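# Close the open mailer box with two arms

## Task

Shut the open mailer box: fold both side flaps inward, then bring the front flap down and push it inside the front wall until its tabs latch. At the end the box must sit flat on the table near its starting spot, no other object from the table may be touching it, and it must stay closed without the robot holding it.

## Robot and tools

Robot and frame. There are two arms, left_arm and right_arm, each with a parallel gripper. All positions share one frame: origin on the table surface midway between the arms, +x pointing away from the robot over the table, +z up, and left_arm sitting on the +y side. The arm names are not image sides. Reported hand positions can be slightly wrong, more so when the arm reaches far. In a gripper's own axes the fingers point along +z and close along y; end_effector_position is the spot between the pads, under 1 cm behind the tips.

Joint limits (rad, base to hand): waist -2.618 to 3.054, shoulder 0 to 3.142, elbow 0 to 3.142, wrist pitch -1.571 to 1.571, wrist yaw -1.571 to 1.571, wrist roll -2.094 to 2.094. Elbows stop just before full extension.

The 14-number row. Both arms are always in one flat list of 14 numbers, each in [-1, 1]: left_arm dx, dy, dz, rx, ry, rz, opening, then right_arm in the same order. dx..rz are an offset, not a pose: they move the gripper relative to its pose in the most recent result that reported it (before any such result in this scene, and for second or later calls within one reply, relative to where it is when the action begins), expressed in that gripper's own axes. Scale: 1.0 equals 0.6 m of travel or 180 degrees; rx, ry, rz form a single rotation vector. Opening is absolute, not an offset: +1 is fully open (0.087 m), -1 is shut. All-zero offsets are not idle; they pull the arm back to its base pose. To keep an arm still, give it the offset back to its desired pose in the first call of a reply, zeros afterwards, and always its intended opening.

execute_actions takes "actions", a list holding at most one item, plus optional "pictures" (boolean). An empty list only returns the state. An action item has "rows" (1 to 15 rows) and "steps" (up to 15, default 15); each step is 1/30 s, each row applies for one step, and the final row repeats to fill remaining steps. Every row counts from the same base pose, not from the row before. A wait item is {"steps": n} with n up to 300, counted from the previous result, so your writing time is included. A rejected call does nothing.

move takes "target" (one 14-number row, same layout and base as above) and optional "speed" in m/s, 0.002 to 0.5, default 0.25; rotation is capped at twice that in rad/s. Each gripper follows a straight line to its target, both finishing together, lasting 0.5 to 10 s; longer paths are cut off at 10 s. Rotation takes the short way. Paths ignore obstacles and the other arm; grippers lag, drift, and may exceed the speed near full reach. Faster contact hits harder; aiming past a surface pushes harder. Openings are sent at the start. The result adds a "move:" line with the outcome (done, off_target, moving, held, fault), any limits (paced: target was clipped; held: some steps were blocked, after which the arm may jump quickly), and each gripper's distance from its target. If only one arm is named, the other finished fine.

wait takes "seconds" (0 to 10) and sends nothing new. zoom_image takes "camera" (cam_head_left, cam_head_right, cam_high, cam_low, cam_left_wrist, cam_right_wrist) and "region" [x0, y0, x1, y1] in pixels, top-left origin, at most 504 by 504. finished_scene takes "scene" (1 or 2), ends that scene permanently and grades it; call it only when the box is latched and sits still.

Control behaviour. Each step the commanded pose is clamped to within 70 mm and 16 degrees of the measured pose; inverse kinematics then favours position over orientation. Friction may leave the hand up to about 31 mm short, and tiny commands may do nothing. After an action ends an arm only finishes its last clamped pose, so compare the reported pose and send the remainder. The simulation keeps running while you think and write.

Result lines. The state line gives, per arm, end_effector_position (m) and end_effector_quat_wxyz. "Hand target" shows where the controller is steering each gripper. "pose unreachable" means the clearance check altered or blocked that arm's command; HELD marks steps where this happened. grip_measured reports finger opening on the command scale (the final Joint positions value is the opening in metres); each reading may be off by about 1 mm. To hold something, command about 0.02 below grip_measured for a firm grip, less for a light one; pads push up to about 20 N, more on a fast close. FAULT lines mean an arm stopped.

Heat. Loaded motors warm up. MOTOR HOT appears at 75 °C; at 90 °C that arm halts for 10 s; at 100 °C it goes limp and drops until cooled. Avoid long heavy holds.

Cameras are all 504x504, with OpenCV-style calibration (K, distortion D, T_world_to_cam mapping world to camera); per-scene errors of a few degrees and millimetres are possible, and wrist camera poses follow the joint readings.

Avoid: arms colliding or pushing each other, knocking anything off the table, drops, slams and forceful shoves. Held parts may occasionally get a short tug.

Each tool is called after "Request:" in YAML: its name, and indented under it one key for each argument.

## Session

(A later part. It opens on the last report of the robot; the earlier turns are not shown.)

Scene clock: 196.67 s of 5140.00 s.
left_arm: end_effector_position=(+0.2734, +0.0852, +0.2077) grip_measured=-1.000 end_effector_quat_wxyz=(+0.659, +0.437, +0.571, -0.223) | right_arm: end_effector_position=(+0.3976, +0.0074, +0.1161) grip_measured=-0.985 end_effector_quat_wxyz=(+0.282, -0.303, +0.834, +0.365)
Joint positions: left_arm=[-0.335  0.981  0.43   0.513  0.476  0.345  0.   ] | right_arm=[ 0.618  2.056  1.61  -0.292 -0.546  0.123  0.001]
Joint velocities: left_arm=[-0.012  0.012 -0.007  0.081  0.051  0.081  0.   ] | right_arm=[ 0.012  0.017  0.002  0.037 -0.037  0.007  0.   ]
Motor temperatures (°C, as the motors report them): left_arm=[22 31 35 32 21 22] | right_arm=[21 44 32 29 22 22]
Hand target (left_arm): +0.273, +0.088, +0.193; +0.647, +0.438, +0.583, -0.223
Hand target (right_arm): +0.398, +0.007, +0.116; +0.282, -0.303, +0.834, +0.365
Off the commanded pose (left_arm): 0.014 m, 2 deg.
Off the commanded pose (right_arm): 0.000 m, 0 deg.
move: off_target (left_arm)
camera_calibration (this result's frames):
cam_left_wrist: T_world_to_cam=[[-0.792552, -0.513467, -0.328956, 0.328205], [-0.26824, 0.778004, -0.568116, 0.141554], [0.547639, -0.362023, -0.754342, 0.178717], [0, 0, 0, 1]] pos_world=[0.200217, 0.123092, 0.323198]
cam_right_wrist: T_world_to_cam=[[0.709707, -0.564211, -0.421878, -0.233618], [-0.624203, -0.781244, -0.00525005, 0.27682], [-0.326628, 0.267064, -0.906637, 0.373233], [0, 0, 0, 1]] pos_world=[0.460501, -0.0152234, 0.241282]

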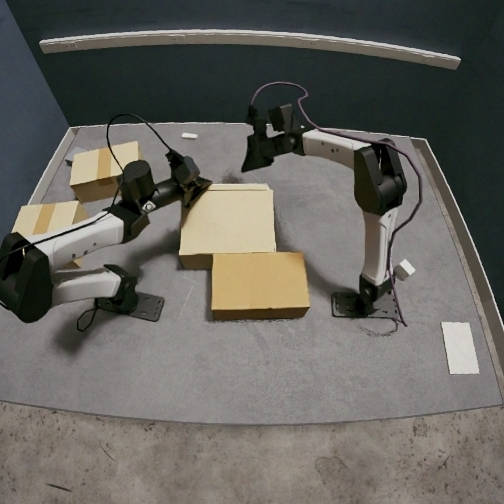

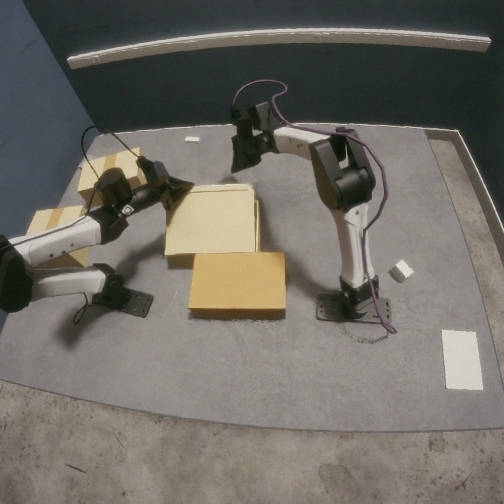

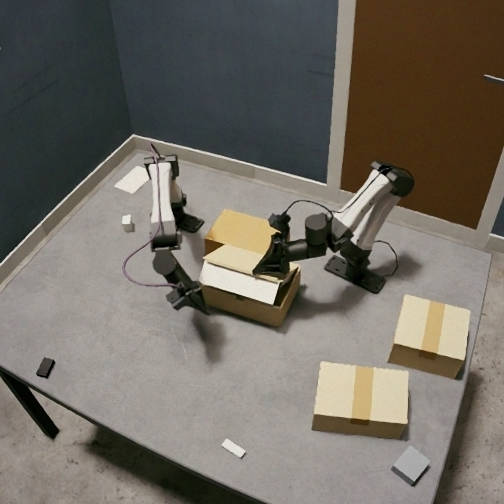

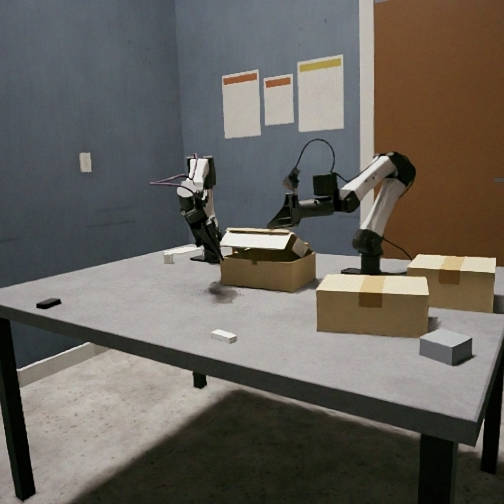

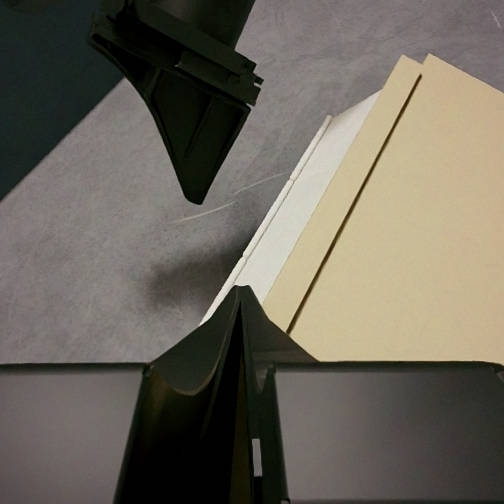

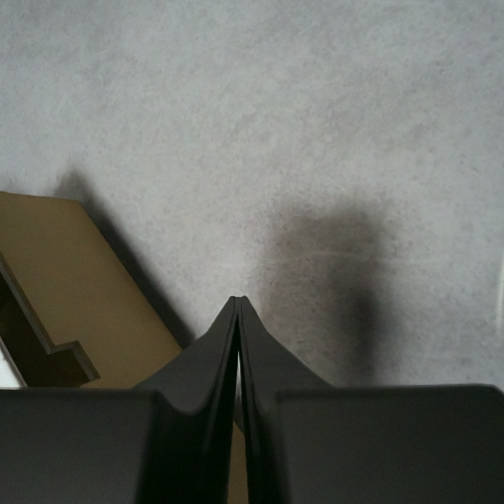

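Request:
move:
  target: [0,0,0,0,0,0,-1,0.119,0.128,-0.045,0,0,0,-1]
  speed: 0.1

Scene clock: 199.63 s of 5140.00 s.
left_arm: end_effector_position=(+0.2735, +0.0851, +0.2084) grip_measured=-1.000 end_effector_quat_wxyz=(+0.660, +0.437, +0.569, -0.223) | right_arm: end_effector_position=(+0.2926, +0.0061, +0.1086) grip_measured=-0.985 end_effector_quat_wxyz=(+0.273, -0.306, +0.839, +0.358)
Joint positions: left_arm=[-0.335  0.981  0.43   0.516  0.477  0.345  0.   ] | right_arm=[ 0.776  1.759  1.182 -0.133 -0.424  0.229  0.001]
Joint velocities: left_arm=[-0.002  0.007  0.027 -0.007 -0.051 -0.051  0.   ] | right_arm=[-0.017  0.007 -0.002 -0.066 -0.022  0.051 -0.   ]
Motor temperatures (°C, as the motors report them): left_arm=[22 30 35 33 21 22] | right_arm=[21 45 32 29 22 22]
Hand target (left_arm): +0.273, +0.085, +0.208; +0.659, +0.437, +0.571, -0.223
Hand target (right_arm): +0.289, +0.008, +0.115; +0.282, -0.303, +0.834, +0.364
Off the commanded pose (left_arm): 0.001 m, 0 deg.
Off the commanded pose (right_arm): 0.008 m, 1 deg.
move: done
camera_calibration (this result's frames):
cam_left_wrist: T_world_to_cam=[[-0.791869, -0.513655, -0.330307, 0.328553], [-0.266426, 0.777262, -0.569983, 0.142025], [0.549509, -0.36335, -0.752341, 0.178361], [0, 0, 0, 1]] pos_world=[0.199999, 0.123179, 0.323664]
cam_right_wrist: T_world_to_cam=[[0.707876, -0.570056, -0.417069, -0.162922], [-0.62034, -0.784106, 0.018846, 0.206533], [-0.33777, 0.245384, -0.908679, 0.336008], [0, 0, 0, 1]] pos_world=[0.356943, -0.0133825, 0.233482]

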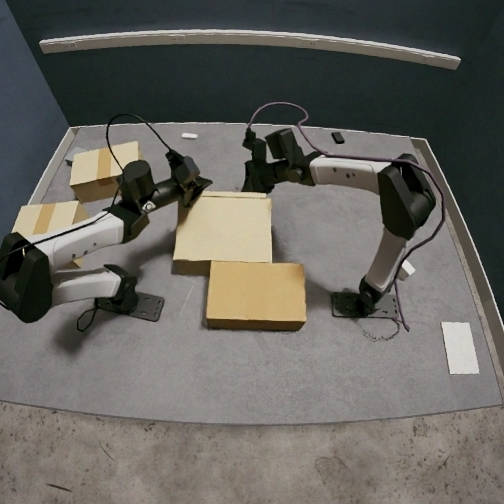

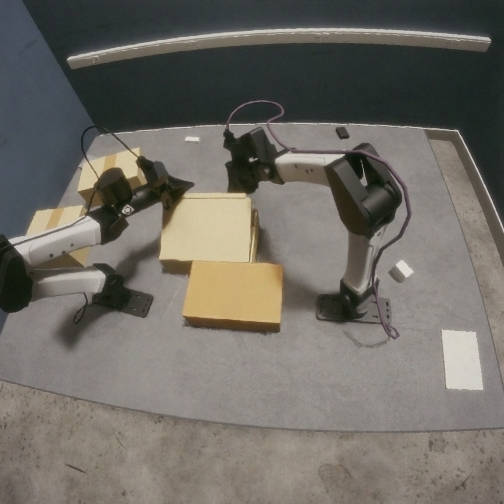

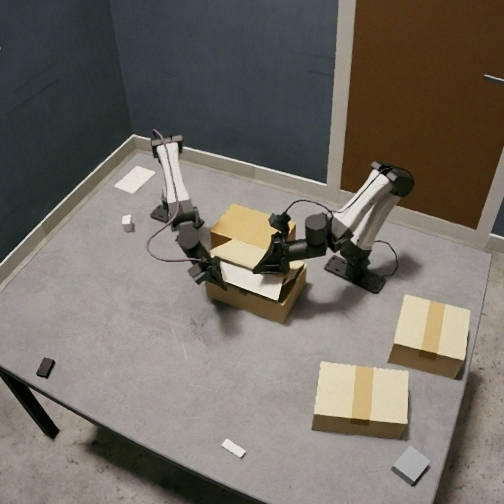

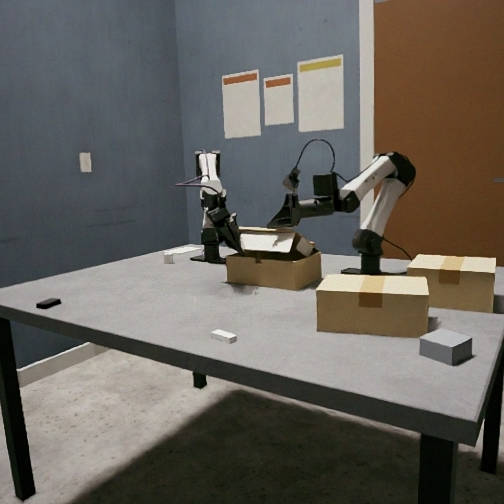

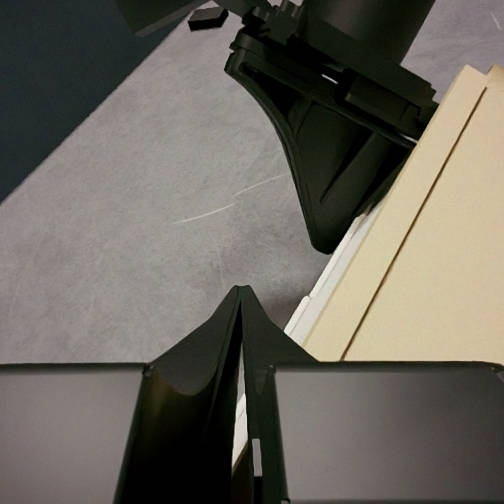

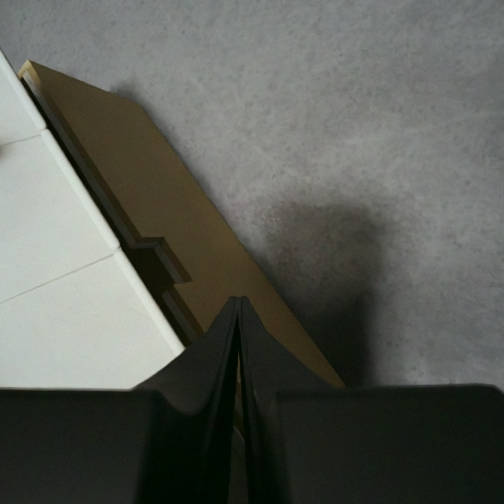

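Request:
move:
  target: [0.067,-0.067,-0.025,0,0,0,-1,0,0,0,0,0,0,-1]
  speed: 0.08

Scene clock: 203.03 s of 5140.00 s.
left_arm: end_effector_position=(+0.2472, +0.0824, +0.1669) grip_measured=-1.000 end_effector_quat_wxyz=(+0.665, +0.437, +0.564, -0.223) | right_arm: end_effector_position=(+0.2938, +0.0064, +0.1090) grip_measured=-0.985 end_effector_quat_wxyz=(+0.276, -0.304, +0.839, +0.357)
Joint positions: left_arm=[-0.423  0.967  0.23   0.719  0.391  0.343  0.   ] | right_arm=[ 0.776  1.759  1.182 -0.129 -0.42   0.232  0.001]
Joint velocities: left_arm=[-0.007 -0.017  0.007  0.007  0.007 -0.022  0.   ] | right_arm=[-0.017  0.002 -0.007 -0.037  0.022  0.022 -0.   ]
Motor temperatures (°C, as the motors report them): left_arm=[22 30 35 33 21 22] | right_arm=[21 44 32 29 22 22]
Hand target (left_arm): +0.243, +0.084, +0.159; +0.660, +0.436, +0.570, -0.224
Hand target (right_arm): +0.293, +0.006, +0.109; +0.273, -0.306, +0.839, +0.358
Off the commanded pose (left_arm): 0.010 m, 1 deg.
Off the commanded pose (right_arm): 0.001 m, 0 deg.
move: done
camera_calibration (this result's frames):
cam_left_wrist: T_world_to_cam=[[-0.788604, -0.51449, -0.336755, 0.293044], [-0.257043, 0.773335, -0.579553, 0.113034], [0.558599, -0.370477, -0.742101, 0.157184], [0, 0, 0, 1]] pos_world=[0.172348, 0.121588, 0.28084]
cam_right_wrist: T_world_to_cam=[[0.706007, -0.573243, -0.415868, -0.16299], [-0.624526, -0.780838, 0.0160856, 0.208935], [-0.333947, 0.248364, -0.909283, 0.335665], [0, 0, 0, 1]] pos_world=[0.357652, -0.0136557, 0.234071]

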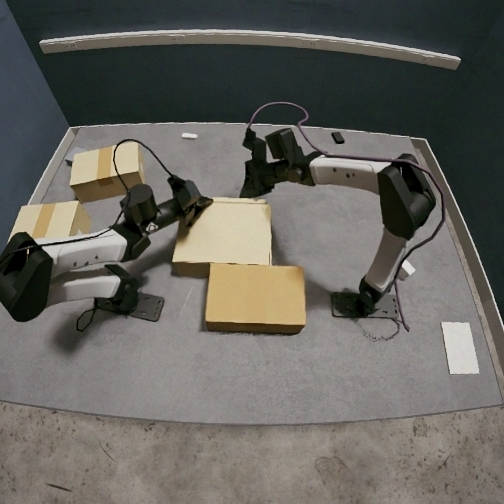

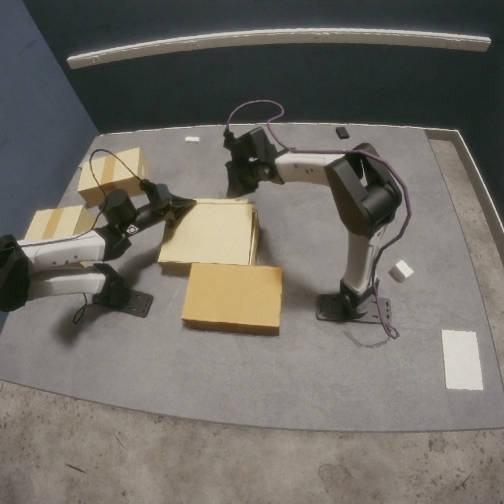

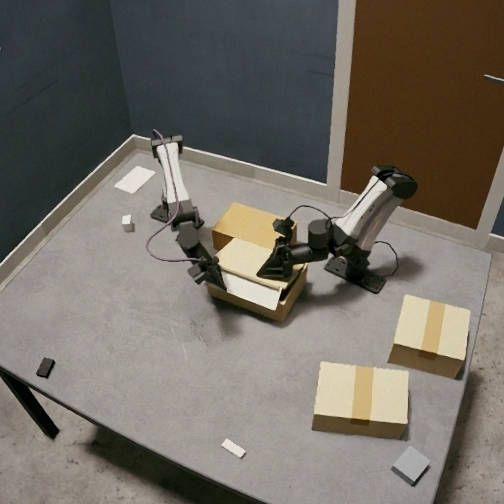

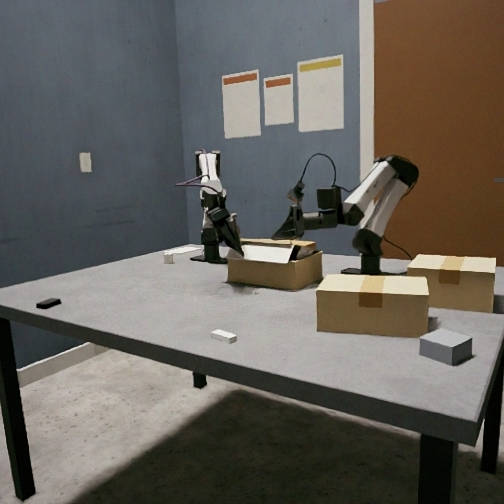

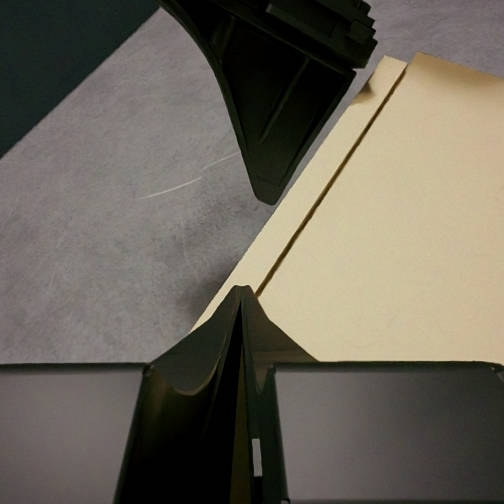

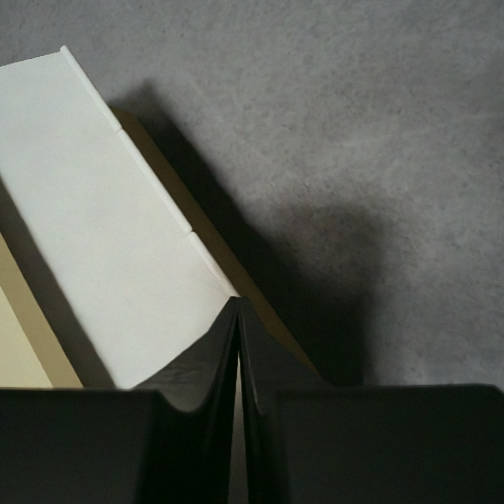

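Request:
move:
  target: [-0.13,-0.072,-0.077,0,0,0,-1,-0.157,0.007,-0.067,0,0,0,-1]
  speed: 0.15

Scene clock: 209.30 s of 5140.00 s.
left_arm: end_effector_position=(+0.1684, +0.0837, +0.2298) grip_measured=-1.000 end_effector_quat_wxyz=(+0.670, +0.431, +0.560, -0.227) | right_arm: end_effector_position=(+0.3402, +0.0067, +0.1980) grip_measured=-0.985 end_effector_quat_wxyz=(+0.277, -0.301, +0.839, +0.358)
Joint positions: left_arm=[-0.827  0.465  0.372  0.095 -0.013  0.33   0.   ] | right_arm=[ 0.7    1.846  1.652 -0.531 -0.474  0.182  0.001]
Joint velocities: left_arm=[-0.007  0.017 -0.002 -0.125 -0.095 -0.037  0.   ] | right_arm=[0.012 0.002 0.002 0.007 0.007 0.007 0.   ]
Motor temperatures (°C, as the motors report them): left_arm=[22 30 35 33 21 22] | right_arm=[21 43 32 29 22 22]
Hand target (left_arm): +0.167, +0.084, +0.230; +0.664, +0.433, +0.565, -0.227
Hand target (right_arm): +0.344, +0.007, +0.199; +0.276, -0.304, +0.839, +0.358
Off the commanded pose (left_arm): 0.003 m, 1 deg.
Off the commanded pose (right_arm): 0.003 m, 0 deg.
After step 90, 1.80 s passed at rest.
move: done
camera_calibration (this result's frames):
cam_left_wrist: T_world_to_cam=[[-0.787001, -0.520518, -0.331196, 0.251682], [-0.253759, 0.76242, -0.595249, 0.132166], [0.562349, -0.384417, -0.732111, 0.246685], [0, 0, 0, 1]] pos_world=[0.0928891, 0.125069, 0.342629]
cam_right_wrist: T_world_to_cam=[[0.702418, -0.576539, -0.417388, -0.157023], [-0.629437, -0.776927, 0.0138972, 0.238888], [-0.332292, 0.252958, -0.908622, 0.431285], [0, 0, 0, 1]] pos_world=[0.403973, -0.0140285, 0.323016]

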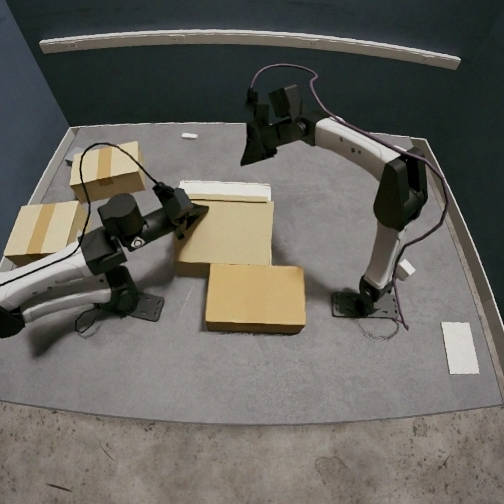

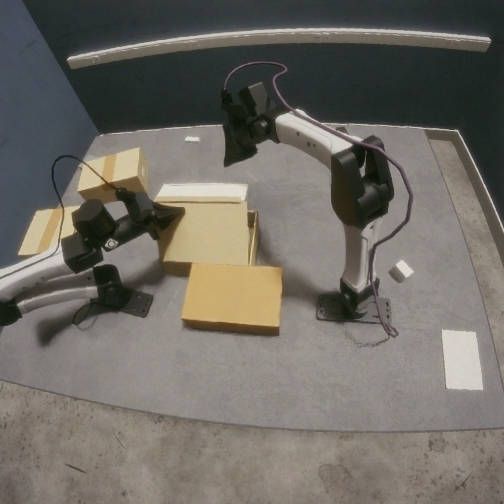

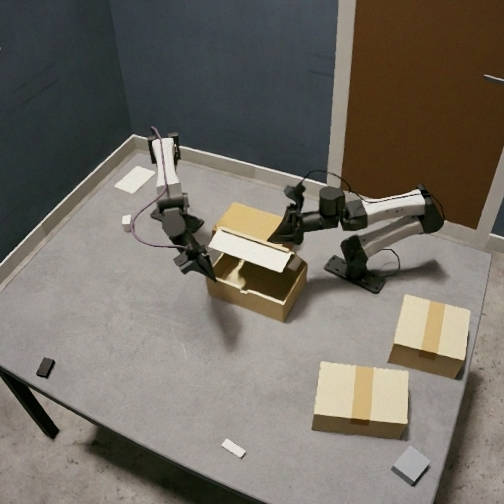

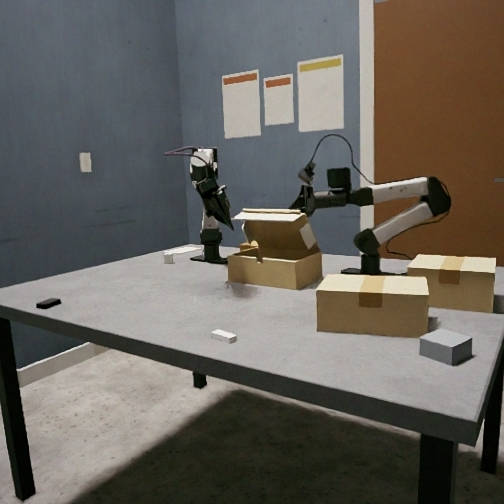

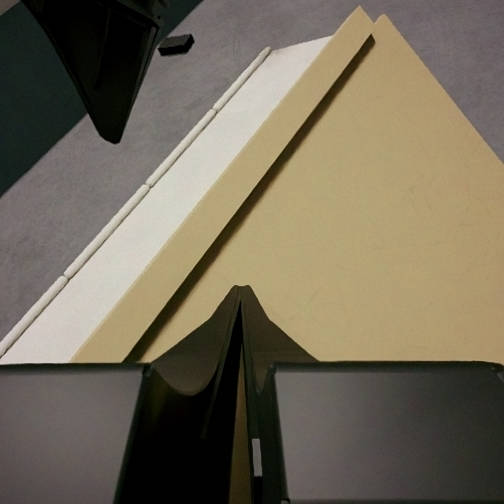

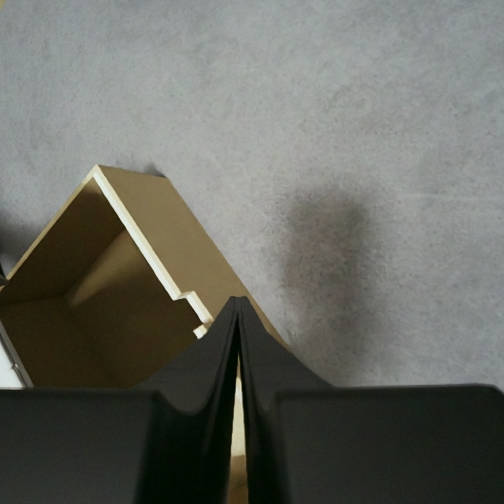

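Request:
move:
  target: [0.045,0.028,0.028,0,0,0,-1,0.068,-0.018,0.062,0,0,0,-1]
  speed: 0.12

Request:
move:
  target: [0,0,0,0,0,0,-1,0.116,0.123,-0.044,0,0,0,-1]
  speed: 0.1

Scene clock: 214.17 s of 5140.00 s.
left_arm: end_effector_position=(+0.1960, +0.0825, +0.2237) grip_measured=-1.000 end_effector_quat_wxyz=(+0.681, +0.427, +0.549, -0.229) | right_arm: end_effector_position=(+0.3313, +0.0144, +0.1490) grip_measured=-0.985 end_effector_quat_wxyz=(+0.278, -0.304, +0.838, +0.357)
Joint positions: left_arm=[-0.644  0.575  0.326  0.282  0.174  0.33   0.   ] | right_arm=[ 0.729  1.846  1.455 -0.326 -0.454  0.198  0.001]
Joint velocities: left_arm=[-0.012  0.017 -0.017  0.007 -0.037 -0.037  0.   ] | right_arm=[ 0.002  0.002 -0.002  0.007 -0.007  0.037 -0.001]
Motor temperatures (°C, as the motors report them): left_arm=[22 29 35 33 21 22] | right_arm=[21 43 33 29 22 22]
Hand target (left_arm): +0.198, +0.083, +0.209; +0.671, +0.433, +0.559, -0.225
Hand target (right_arm): +0.330, +0.016, +0.144; +0.277, -0.301, +0.840, +0.357
Off the commanded pose (left_arm): 0.014 m, 2 deg.
Off the commanded pose (right_arm): 0.006 m, 0 deg.
After step 90, 0.77 s passed at rest.
move: off_target (left_arm)
camera_calibration (this result's frames):
cam_left_wrist: T_world_to_cam=[[-0.781232, -0.525995, -0.336163, 0.271193], [-0.238714, 0.749316, -0.617691, 0.139608], [0.576795, -0.402313, -0.710952, 0.220073], [0, 0, 0, 1]] pos_world=[0.118254, 0.126574, 0.333861]
cam_right_wrist: T_world_to_cam=[[0.706484, -0.573688, -0.414442, -0.168575], [-0.625925, -0.779785, 0.0124197, 0.238998], [-0.3303, 0.250635, -0.909991, 0.381472], [0, 0, 0, 1]] pos_world=[0.394691, -0.00595296, 0.274303]

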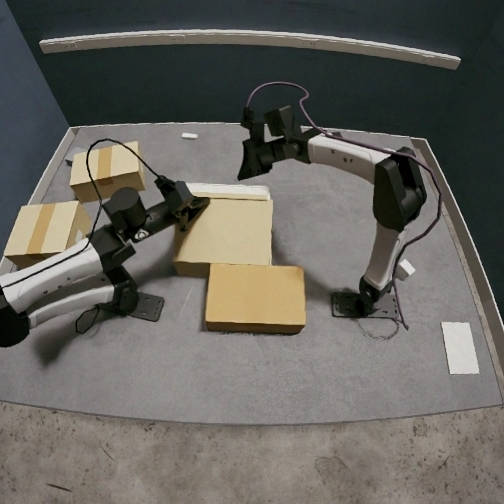

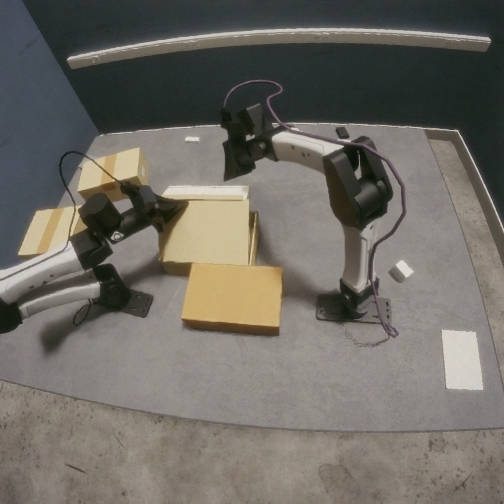

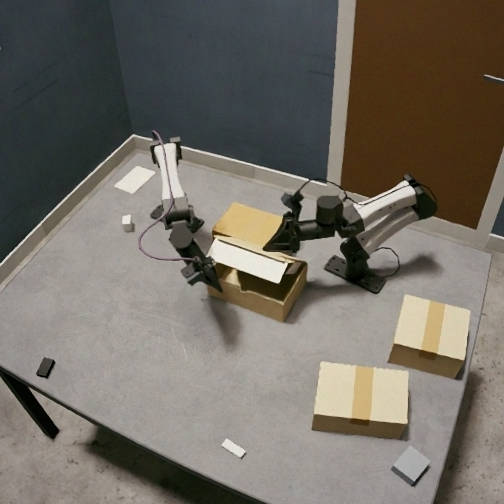

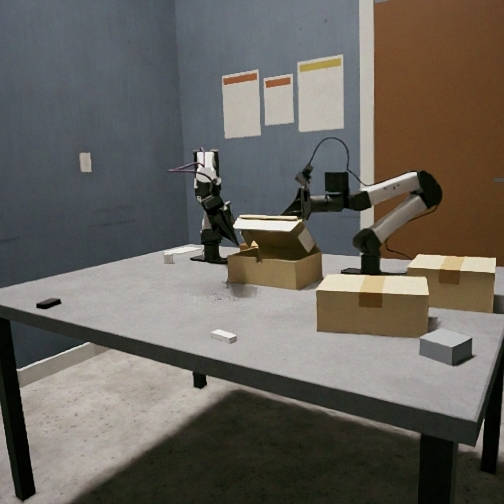

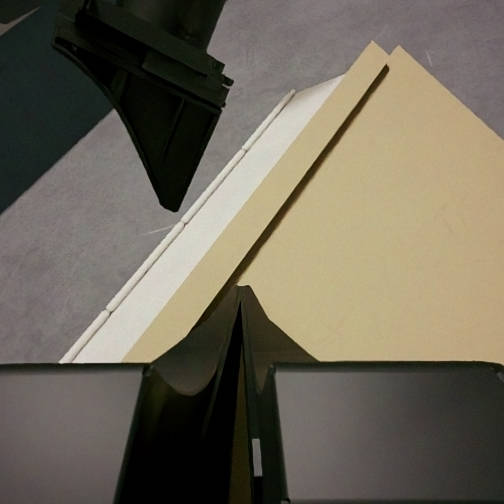

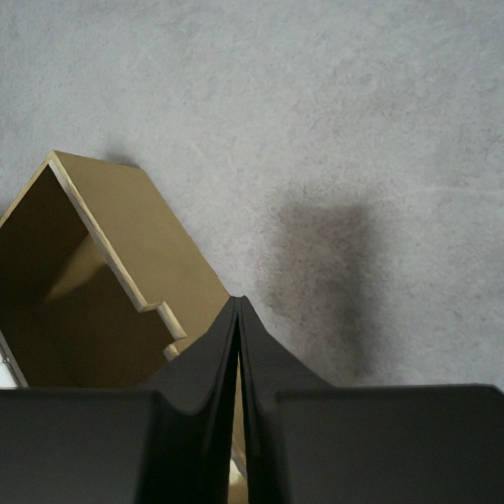

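Scene clock: 215.63 s of 5140.00 s.
left_arm: end_effector_position=(+0.1958, +0.0823, +0.2240) grip_measured=-1.000 end_effector_quat_wxyz=(+0.681, +0.427, +0.549, -0.230) | right_arm: end_effector_position=(+0.2316, +0.0129, +0.1426) grip_measured=-0.985 end_effector_quat_wxyz=(+0.272, -0.306, +0.844, +0.347)
Joint positions: left_arm=[-0.644  0.575  0.326  0.283  0.175  0.33   0.   ] | right_arm=[ 0.926  1.586  1.136 -0.242 -0.293  0.323  0.001]
Joint velocities: left_arm=[-0.002  0.007 -0.007 -0.022 -0.081  0.007  0.   ] | right_arm=[ 0.017 -0.002 -0.012  0.007 -0.007  0.066 -0.   ]
Motor temperatures (°C, as the motors report them): left_arm=[22 29 35 33 21 22] | right_arm=[21 43 33 29 22 22]
Hand target (left_arm): +0.196, +0.083, +0.224; +0.681, +0.427, +0.549, -0.229
Hand target (right_arm): +0.227, +0.014, +0.148; +0.277, -0.305, +0.839, +0.356
Off the commanded pose (left_arm): 0.000 m, 0 deg.
Off the commanded pose (right_arm): 0.008 m, 1 deg.
move: done
camera_calibration (this result's frames):
cam_left_wrist: T_world_to_cam=[[-0.781756, -0.52507, -0.33639, 0.27112], [-0.237062, 0.749187, -0.618482, 0.139747], [0.576766, -0.403757, -0.710156, 0.220254], [0, 0, 0, 1]] pos_world=[0.118043, 0.126589, 0.334047]
cam_right_wrist: T_world_to_cam=[[0.704437, -0.584403, -0.402791, -0.10276], [-0.626112, -0.77894, 0.0351499, 0.172347], [-0.334292, 0.227432, -0.914617, 0.344969], [0, 0, 0, 1]] pos_world=[0.295617, -0.00426214, 0.268065]

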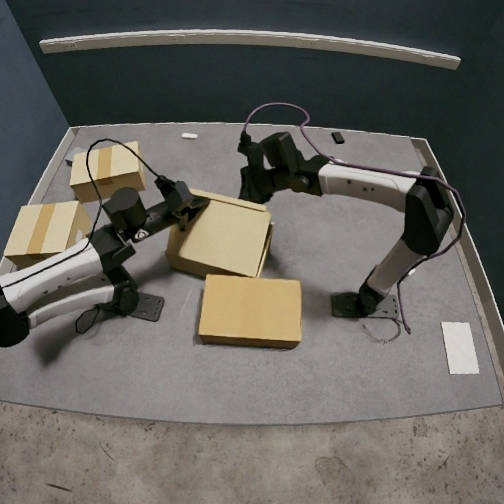

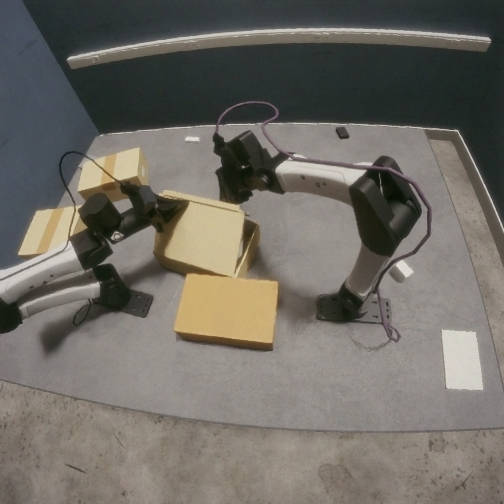

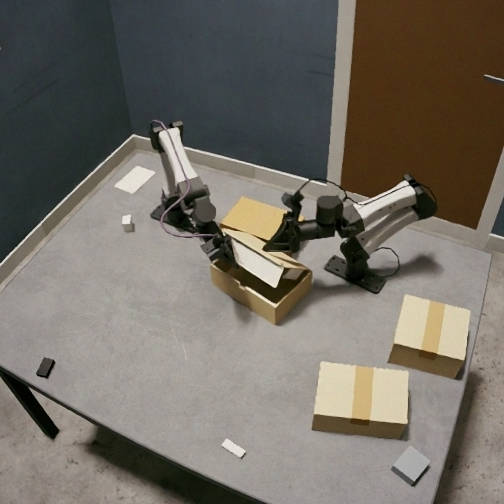

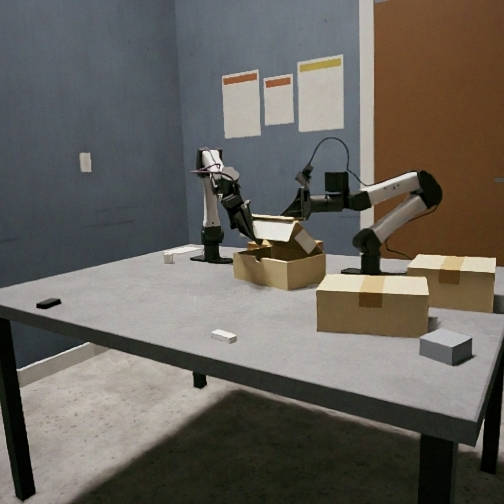

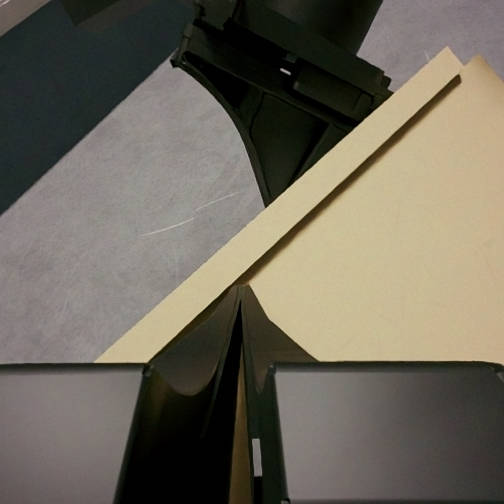

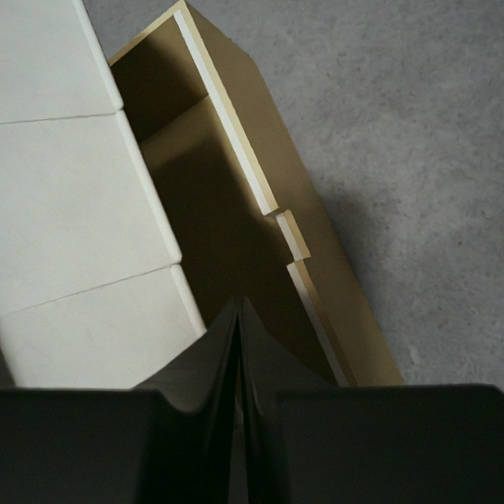

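Request:
execute_actions:
  actions: []

Scene clock: 221.47 s of 5140.00 s.
left_arm: end_effector_position=(+0.1958, +0.0823, +0.2240) grip_measured=-1.000 end_effector_quat_wxyz=(+0.681, +0.427, +0.549, -0.230) | right_arm: end_effector_position=(+0.2320, +0.0130, +0.1427) grip_measured=-0.985 end_effector_quat_wxyz=(+0.273, -0.305, +0.844, +0.347)
Joint positions: left_arm=[-0.644  0.575  0.326  0.283  0.175  0.33   0.   ] | right_arm=[ 0.926  1.586  1.136 -0.241 -0.291  0.325  0.001]
Joint velocities: left_arm=[ 0.002 -0.012  0.007 -0.007  0.007  0.007  0.   ] | right_arm=[-0.007  0.007  0.007  0.081 -0.037 -0.11  -0.002]
Motor temperatures (°C, as the motors report them): left_arm=[22 29 35 34 21 22] | right_arm=[21 42 33 30 22 22]
Hand target (left_arm): +0.196, +0.083, +0.224; +0.681, +0.427, +0.549, -0.229
Hand target (right_arm): +0.227, +0.014, +0.148; +0.277, -0.305, +0.839, +0.356
Off the commanded pose (left_arm): 0.000 m, 0 deg.
Off the commanded pose (right_arm): 0.008 m, 1 deg.
Steps of this call (steps 1 to 90: nothing new was sent; then 2.83 s passed at rest). Readings (end_effector_position):
1: left_arm (+0.1958, +0.0823, +0.2240) | right_arm (+0.2317, +0.0129, +0.1427)
2: left_arm (+0.1958, +0.0823, +0.2240) | right_arm (+0.2318, +0.0129, +0.1427)
4: left_arm (+0.1958, +0.0823, +0.2240) | right_arm (+0.2319, +0.0130, +0.1427)
8: left_arm (+0.1958, +0.0823, +0.2240) | right_arm (+0.2320, +0.0130, +0.1427)
90: the state above
camera_calibration (this result's frames):
cam_left_wrist: T_world_to_cam=[[-0.781756, -0.52507, -0.33639, 0.27112], [-0.237062, 0.749187, -0.618482, 0.139747], [0.576766, -0.403757, -0.710156, 0.220254], [0, 0, 0, 1]] pos_world=[0.118043, 0.126589, 0.334047]
cam_right_wrist: T_world_to_cam=[[0.702989, -0.586023, -0.402968, -0.102542], [-0.62817, -0.777309, 0.0345535, 0.173181], [-0.333479, 0.228841, -0.914562, 0.344988], [0, 0, 0, 1]] pos_world=[0.29592, -0.00442464, 0.268208]

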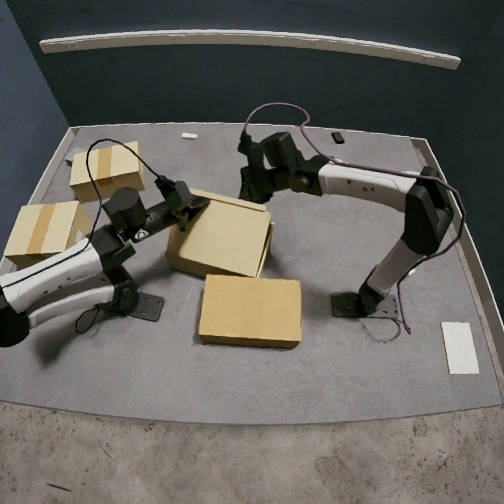

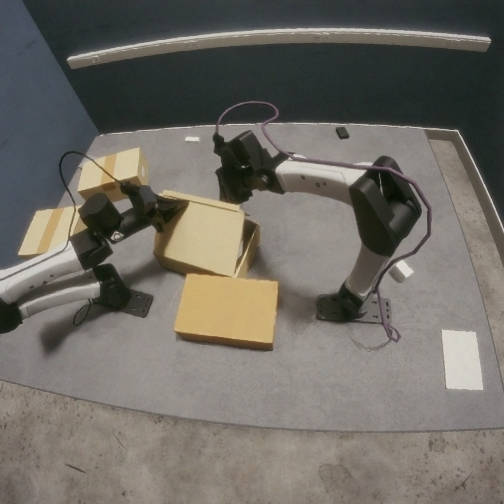

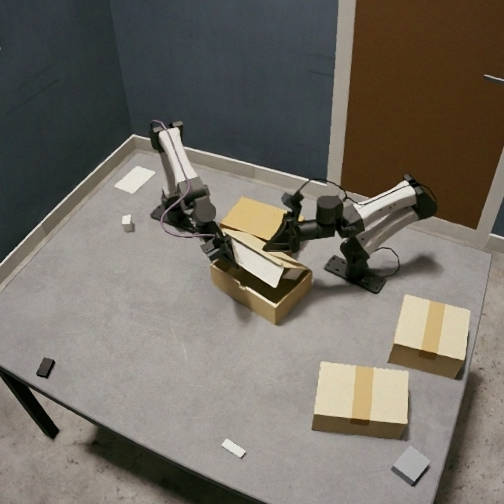

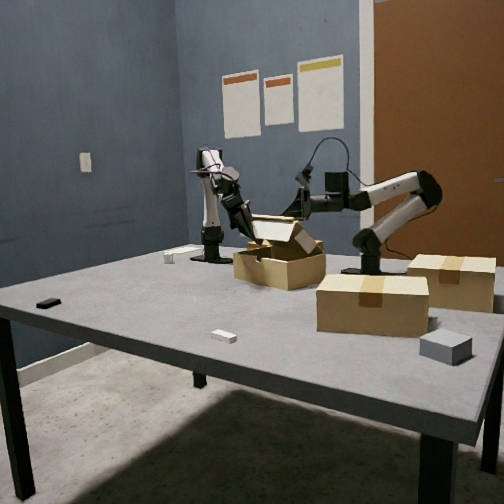

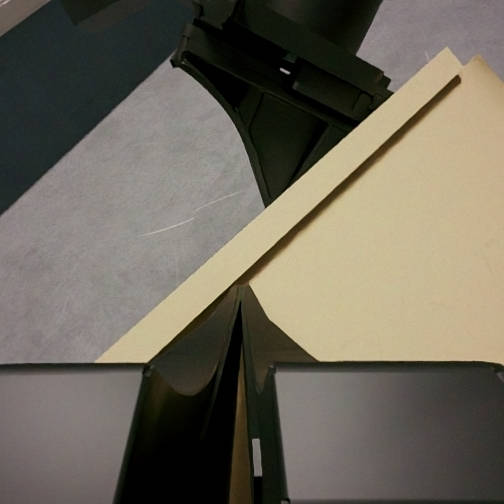

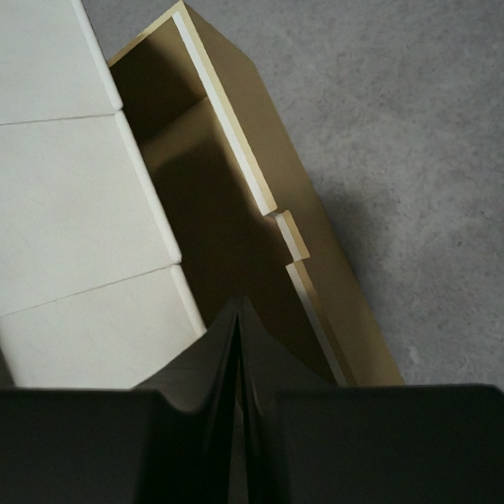

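Request:
move:
  target: [0.093,0.012,0.025,0,0,0,-1,0.006,-0.032,0.027,0,0,0,-1]
  speed: 0.05

Scene clock: 225.60 s of 5140.00 s.
left_arm: end_effector_position=(+0.2263, +0.0789, +0.1879) grip_measured=-1.000 end_effector_quat_wxyz=(+0.692, +0.425, +0.536, -0.230) | right_arm: end_effector_position=(+0.2464, +0.0157, +0.1357) grip_measured=-0.985 end_effector_quat_wxyz=(+0.280, -0.303, +0.840, +0.351)
Joint positions: left_arm=[-0.508  0.832  0.193  0.705  0.313  0.33   0.   ] | right_arm=[ 0.899  1.624  1.136 -0.189 -0.31   0.311  0.001]
Joint velocities: left_arm=[ 0.007 -0.022 -0.017  0.007  0.022 -0.037  0.   ] | right_arm=[-0.002 -0.002 -0.012 -0.066 -0.022 -0.007  0.   ]
Motor temperatures (°C, as the motors report them): left_arm=[22 29 35 34 21 22] | right_arm=[21 42 33 30 22 22]
Hand target (left_arm): +0.226, +0.082, +0.173; +0.681, +0.428, +0.548, -0.229
Hand target (right_arm): +0.247, +0.013, +0.123; +0.272, -0.305, +0.844, +0.347
Off the commanded pose (left_arm): 0.014 m, 2 deg.
Off the commanded pose (right_arm): 0.014 m, 1 deg.
move: off_target (left_arm, right_arm)
camera_calibration (this result's frames):
cam_left_wrist: T_world_to_cam=[[-0.773404, -0.528669, -0.349794, 0.281927], [-0.216823, 0.739134, -0.637706, 0.127026], [0.59568, -0.41736, -0.686277, 0.167963], [0, 0, 0, 1]] pos_world=[0.145534, 0.125258, 0.29489]
cam_right_wrist: T_world_to_cam=[[0.704714, -0.58303, -0.404294, -0.114195], [-0.631781, -0.774974, 0.016345, 0.187855], [-0.322847, 0.243907, -0.914483, 0.339853], [0, 0, 0, 1]] pos_world=[0.308879, -0.00388906, 0.261551]

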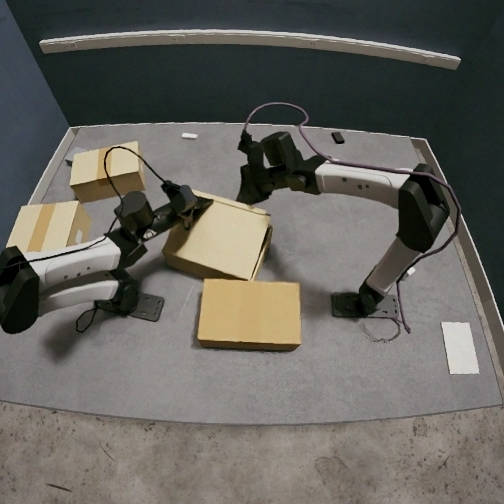

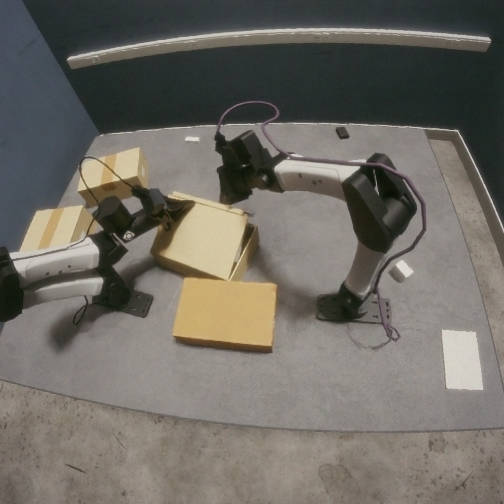

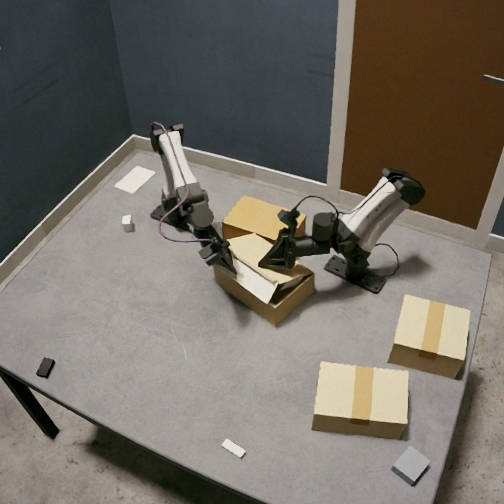

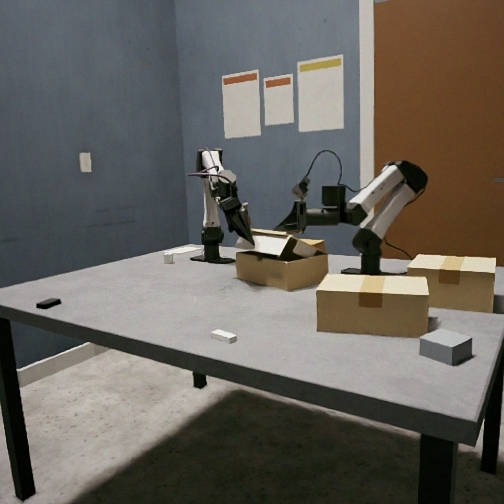

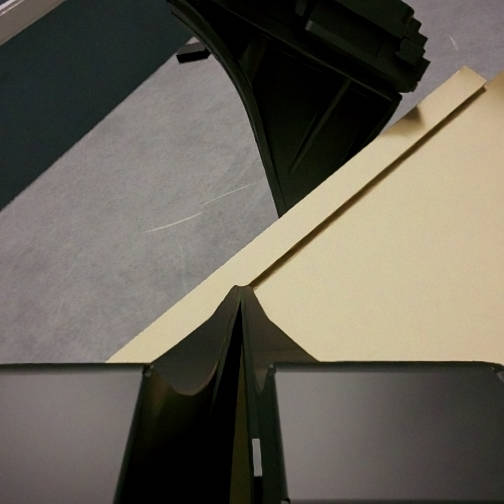

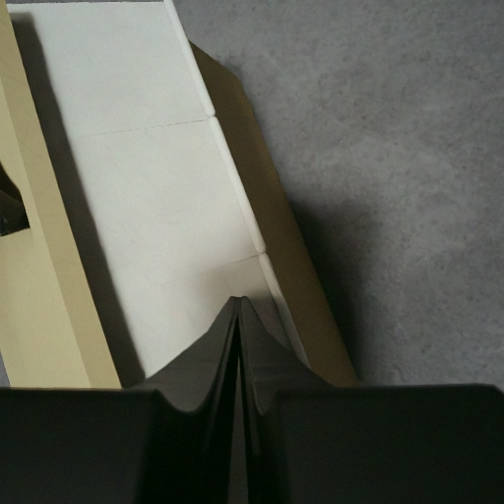

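Request:
move:
  target: [0.01,0,0,0,0,0,-1,0.06,-0.007,0.029,0,0,0,-1]
  speed: 0.05

Scene clock: 229.00 s of 5140.00 s.
left_arm: end_effector_position=(+0.2271, +0.0773, +0.1933) grip_measured=-1.000 end_effector_quat_wxyz=(+0.700, +0.423, +0.527, -0.231) | right_arm: end_effector_position=(+0.2346, +0.0143, +0.1056) grip_measured=-0.985 end_effector_quat_wxyz=(+0.284, -0.304, +0.839, +0.350)
Joint positions: left_arm=[-0.508  0.845  0.193  0.744  0.318  0.33   0.   ] | right_arm=[ 0.926  1.624  1.008 -0.051 -0.285  0.324  0.001]
Joint velocities: left_arm=[-0.012 -0.002 -0.012 -0.037 -0.051 -0.007  0.   ] | right_arm=[-0.012 -0.007 -0.002  0.022  0.037 -0.066 -0.001]
Motor temperatures (°C, as the motors report them): left_arm=[22 29 35 34 21 22] | right_arm=[21 41 32 30 22 22]
Hand target (left_arm): +0.228, +0.080, +0.182; +0.692, +0.425, +0.536, -0.229
Hand target (right_arm): +0.230, +0.015, +0.099; +0.280, -0.303, +0.841, +0.351
Off the commanded pose (left_arm): 0.011 m, 1 deg.
Off the commanded pose (right_arm): 0.008 m, 0 deg.
move: off_target (left_arm)
camera_calibration (this result's frames):
cam_left_wrist: T_world_to_cam=[[-0.768803, -0.53062, -0.35691, 0.284059], [-0.200651, 0.730095, -0.653223, 0.131902], [0.607192, -0.430585, -0.667768, 0.165422], [0, 0, 0, 1]] pos_world=[0.144408, 0.125655, 0.298008]
cam_right_wrist: T_world_to_cam=[[0.707733, -0.583337, -0.398537, -0.120173], [-0.632389, -0.774577, 0.0107318, 0.180528], [-0.314958, 0.244435, -0.91709, 0.307288], [0, 0, 0, 1]] pos_world=[0.295997, -0.00538101, 0.23198]

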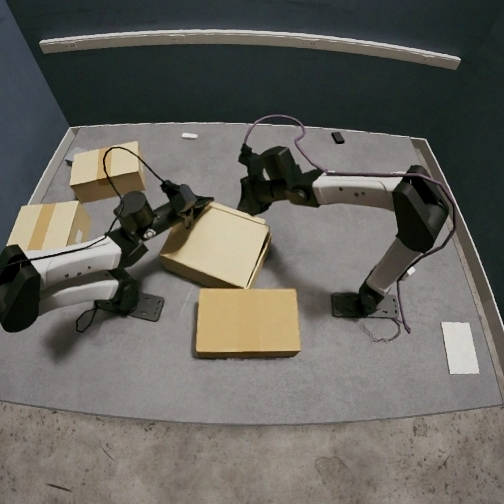

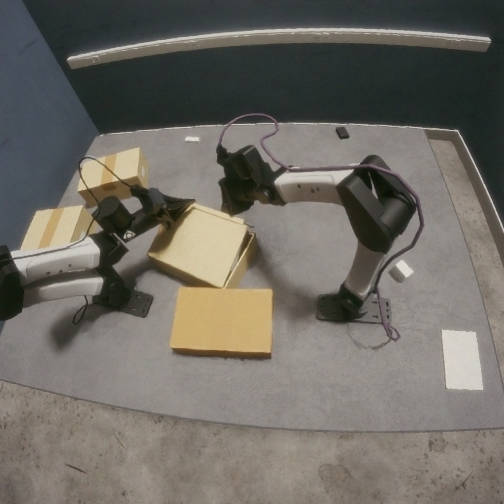

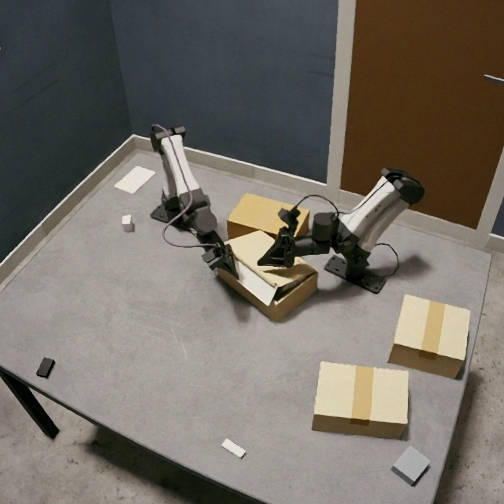

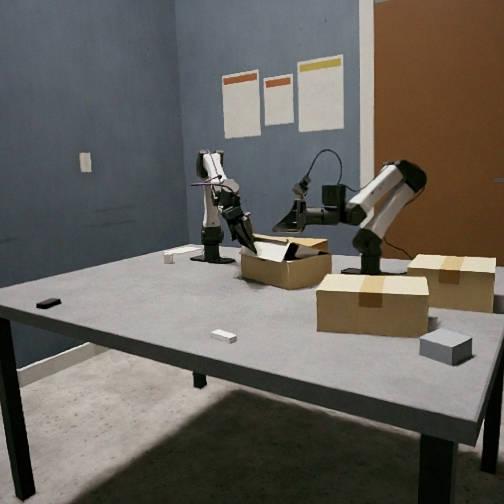

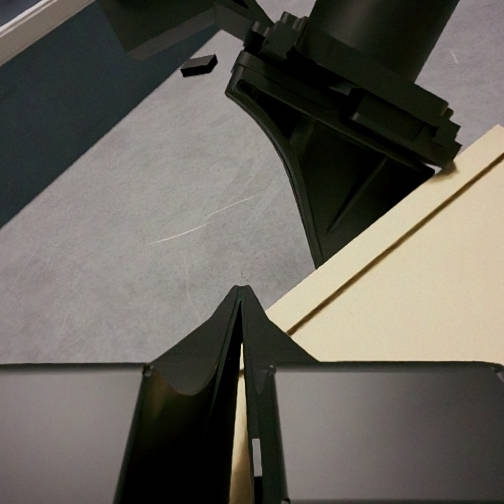

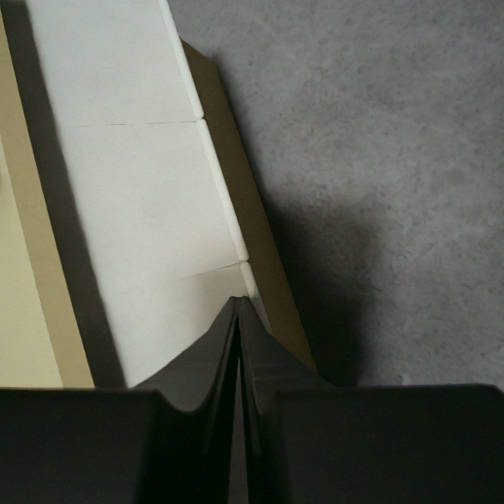

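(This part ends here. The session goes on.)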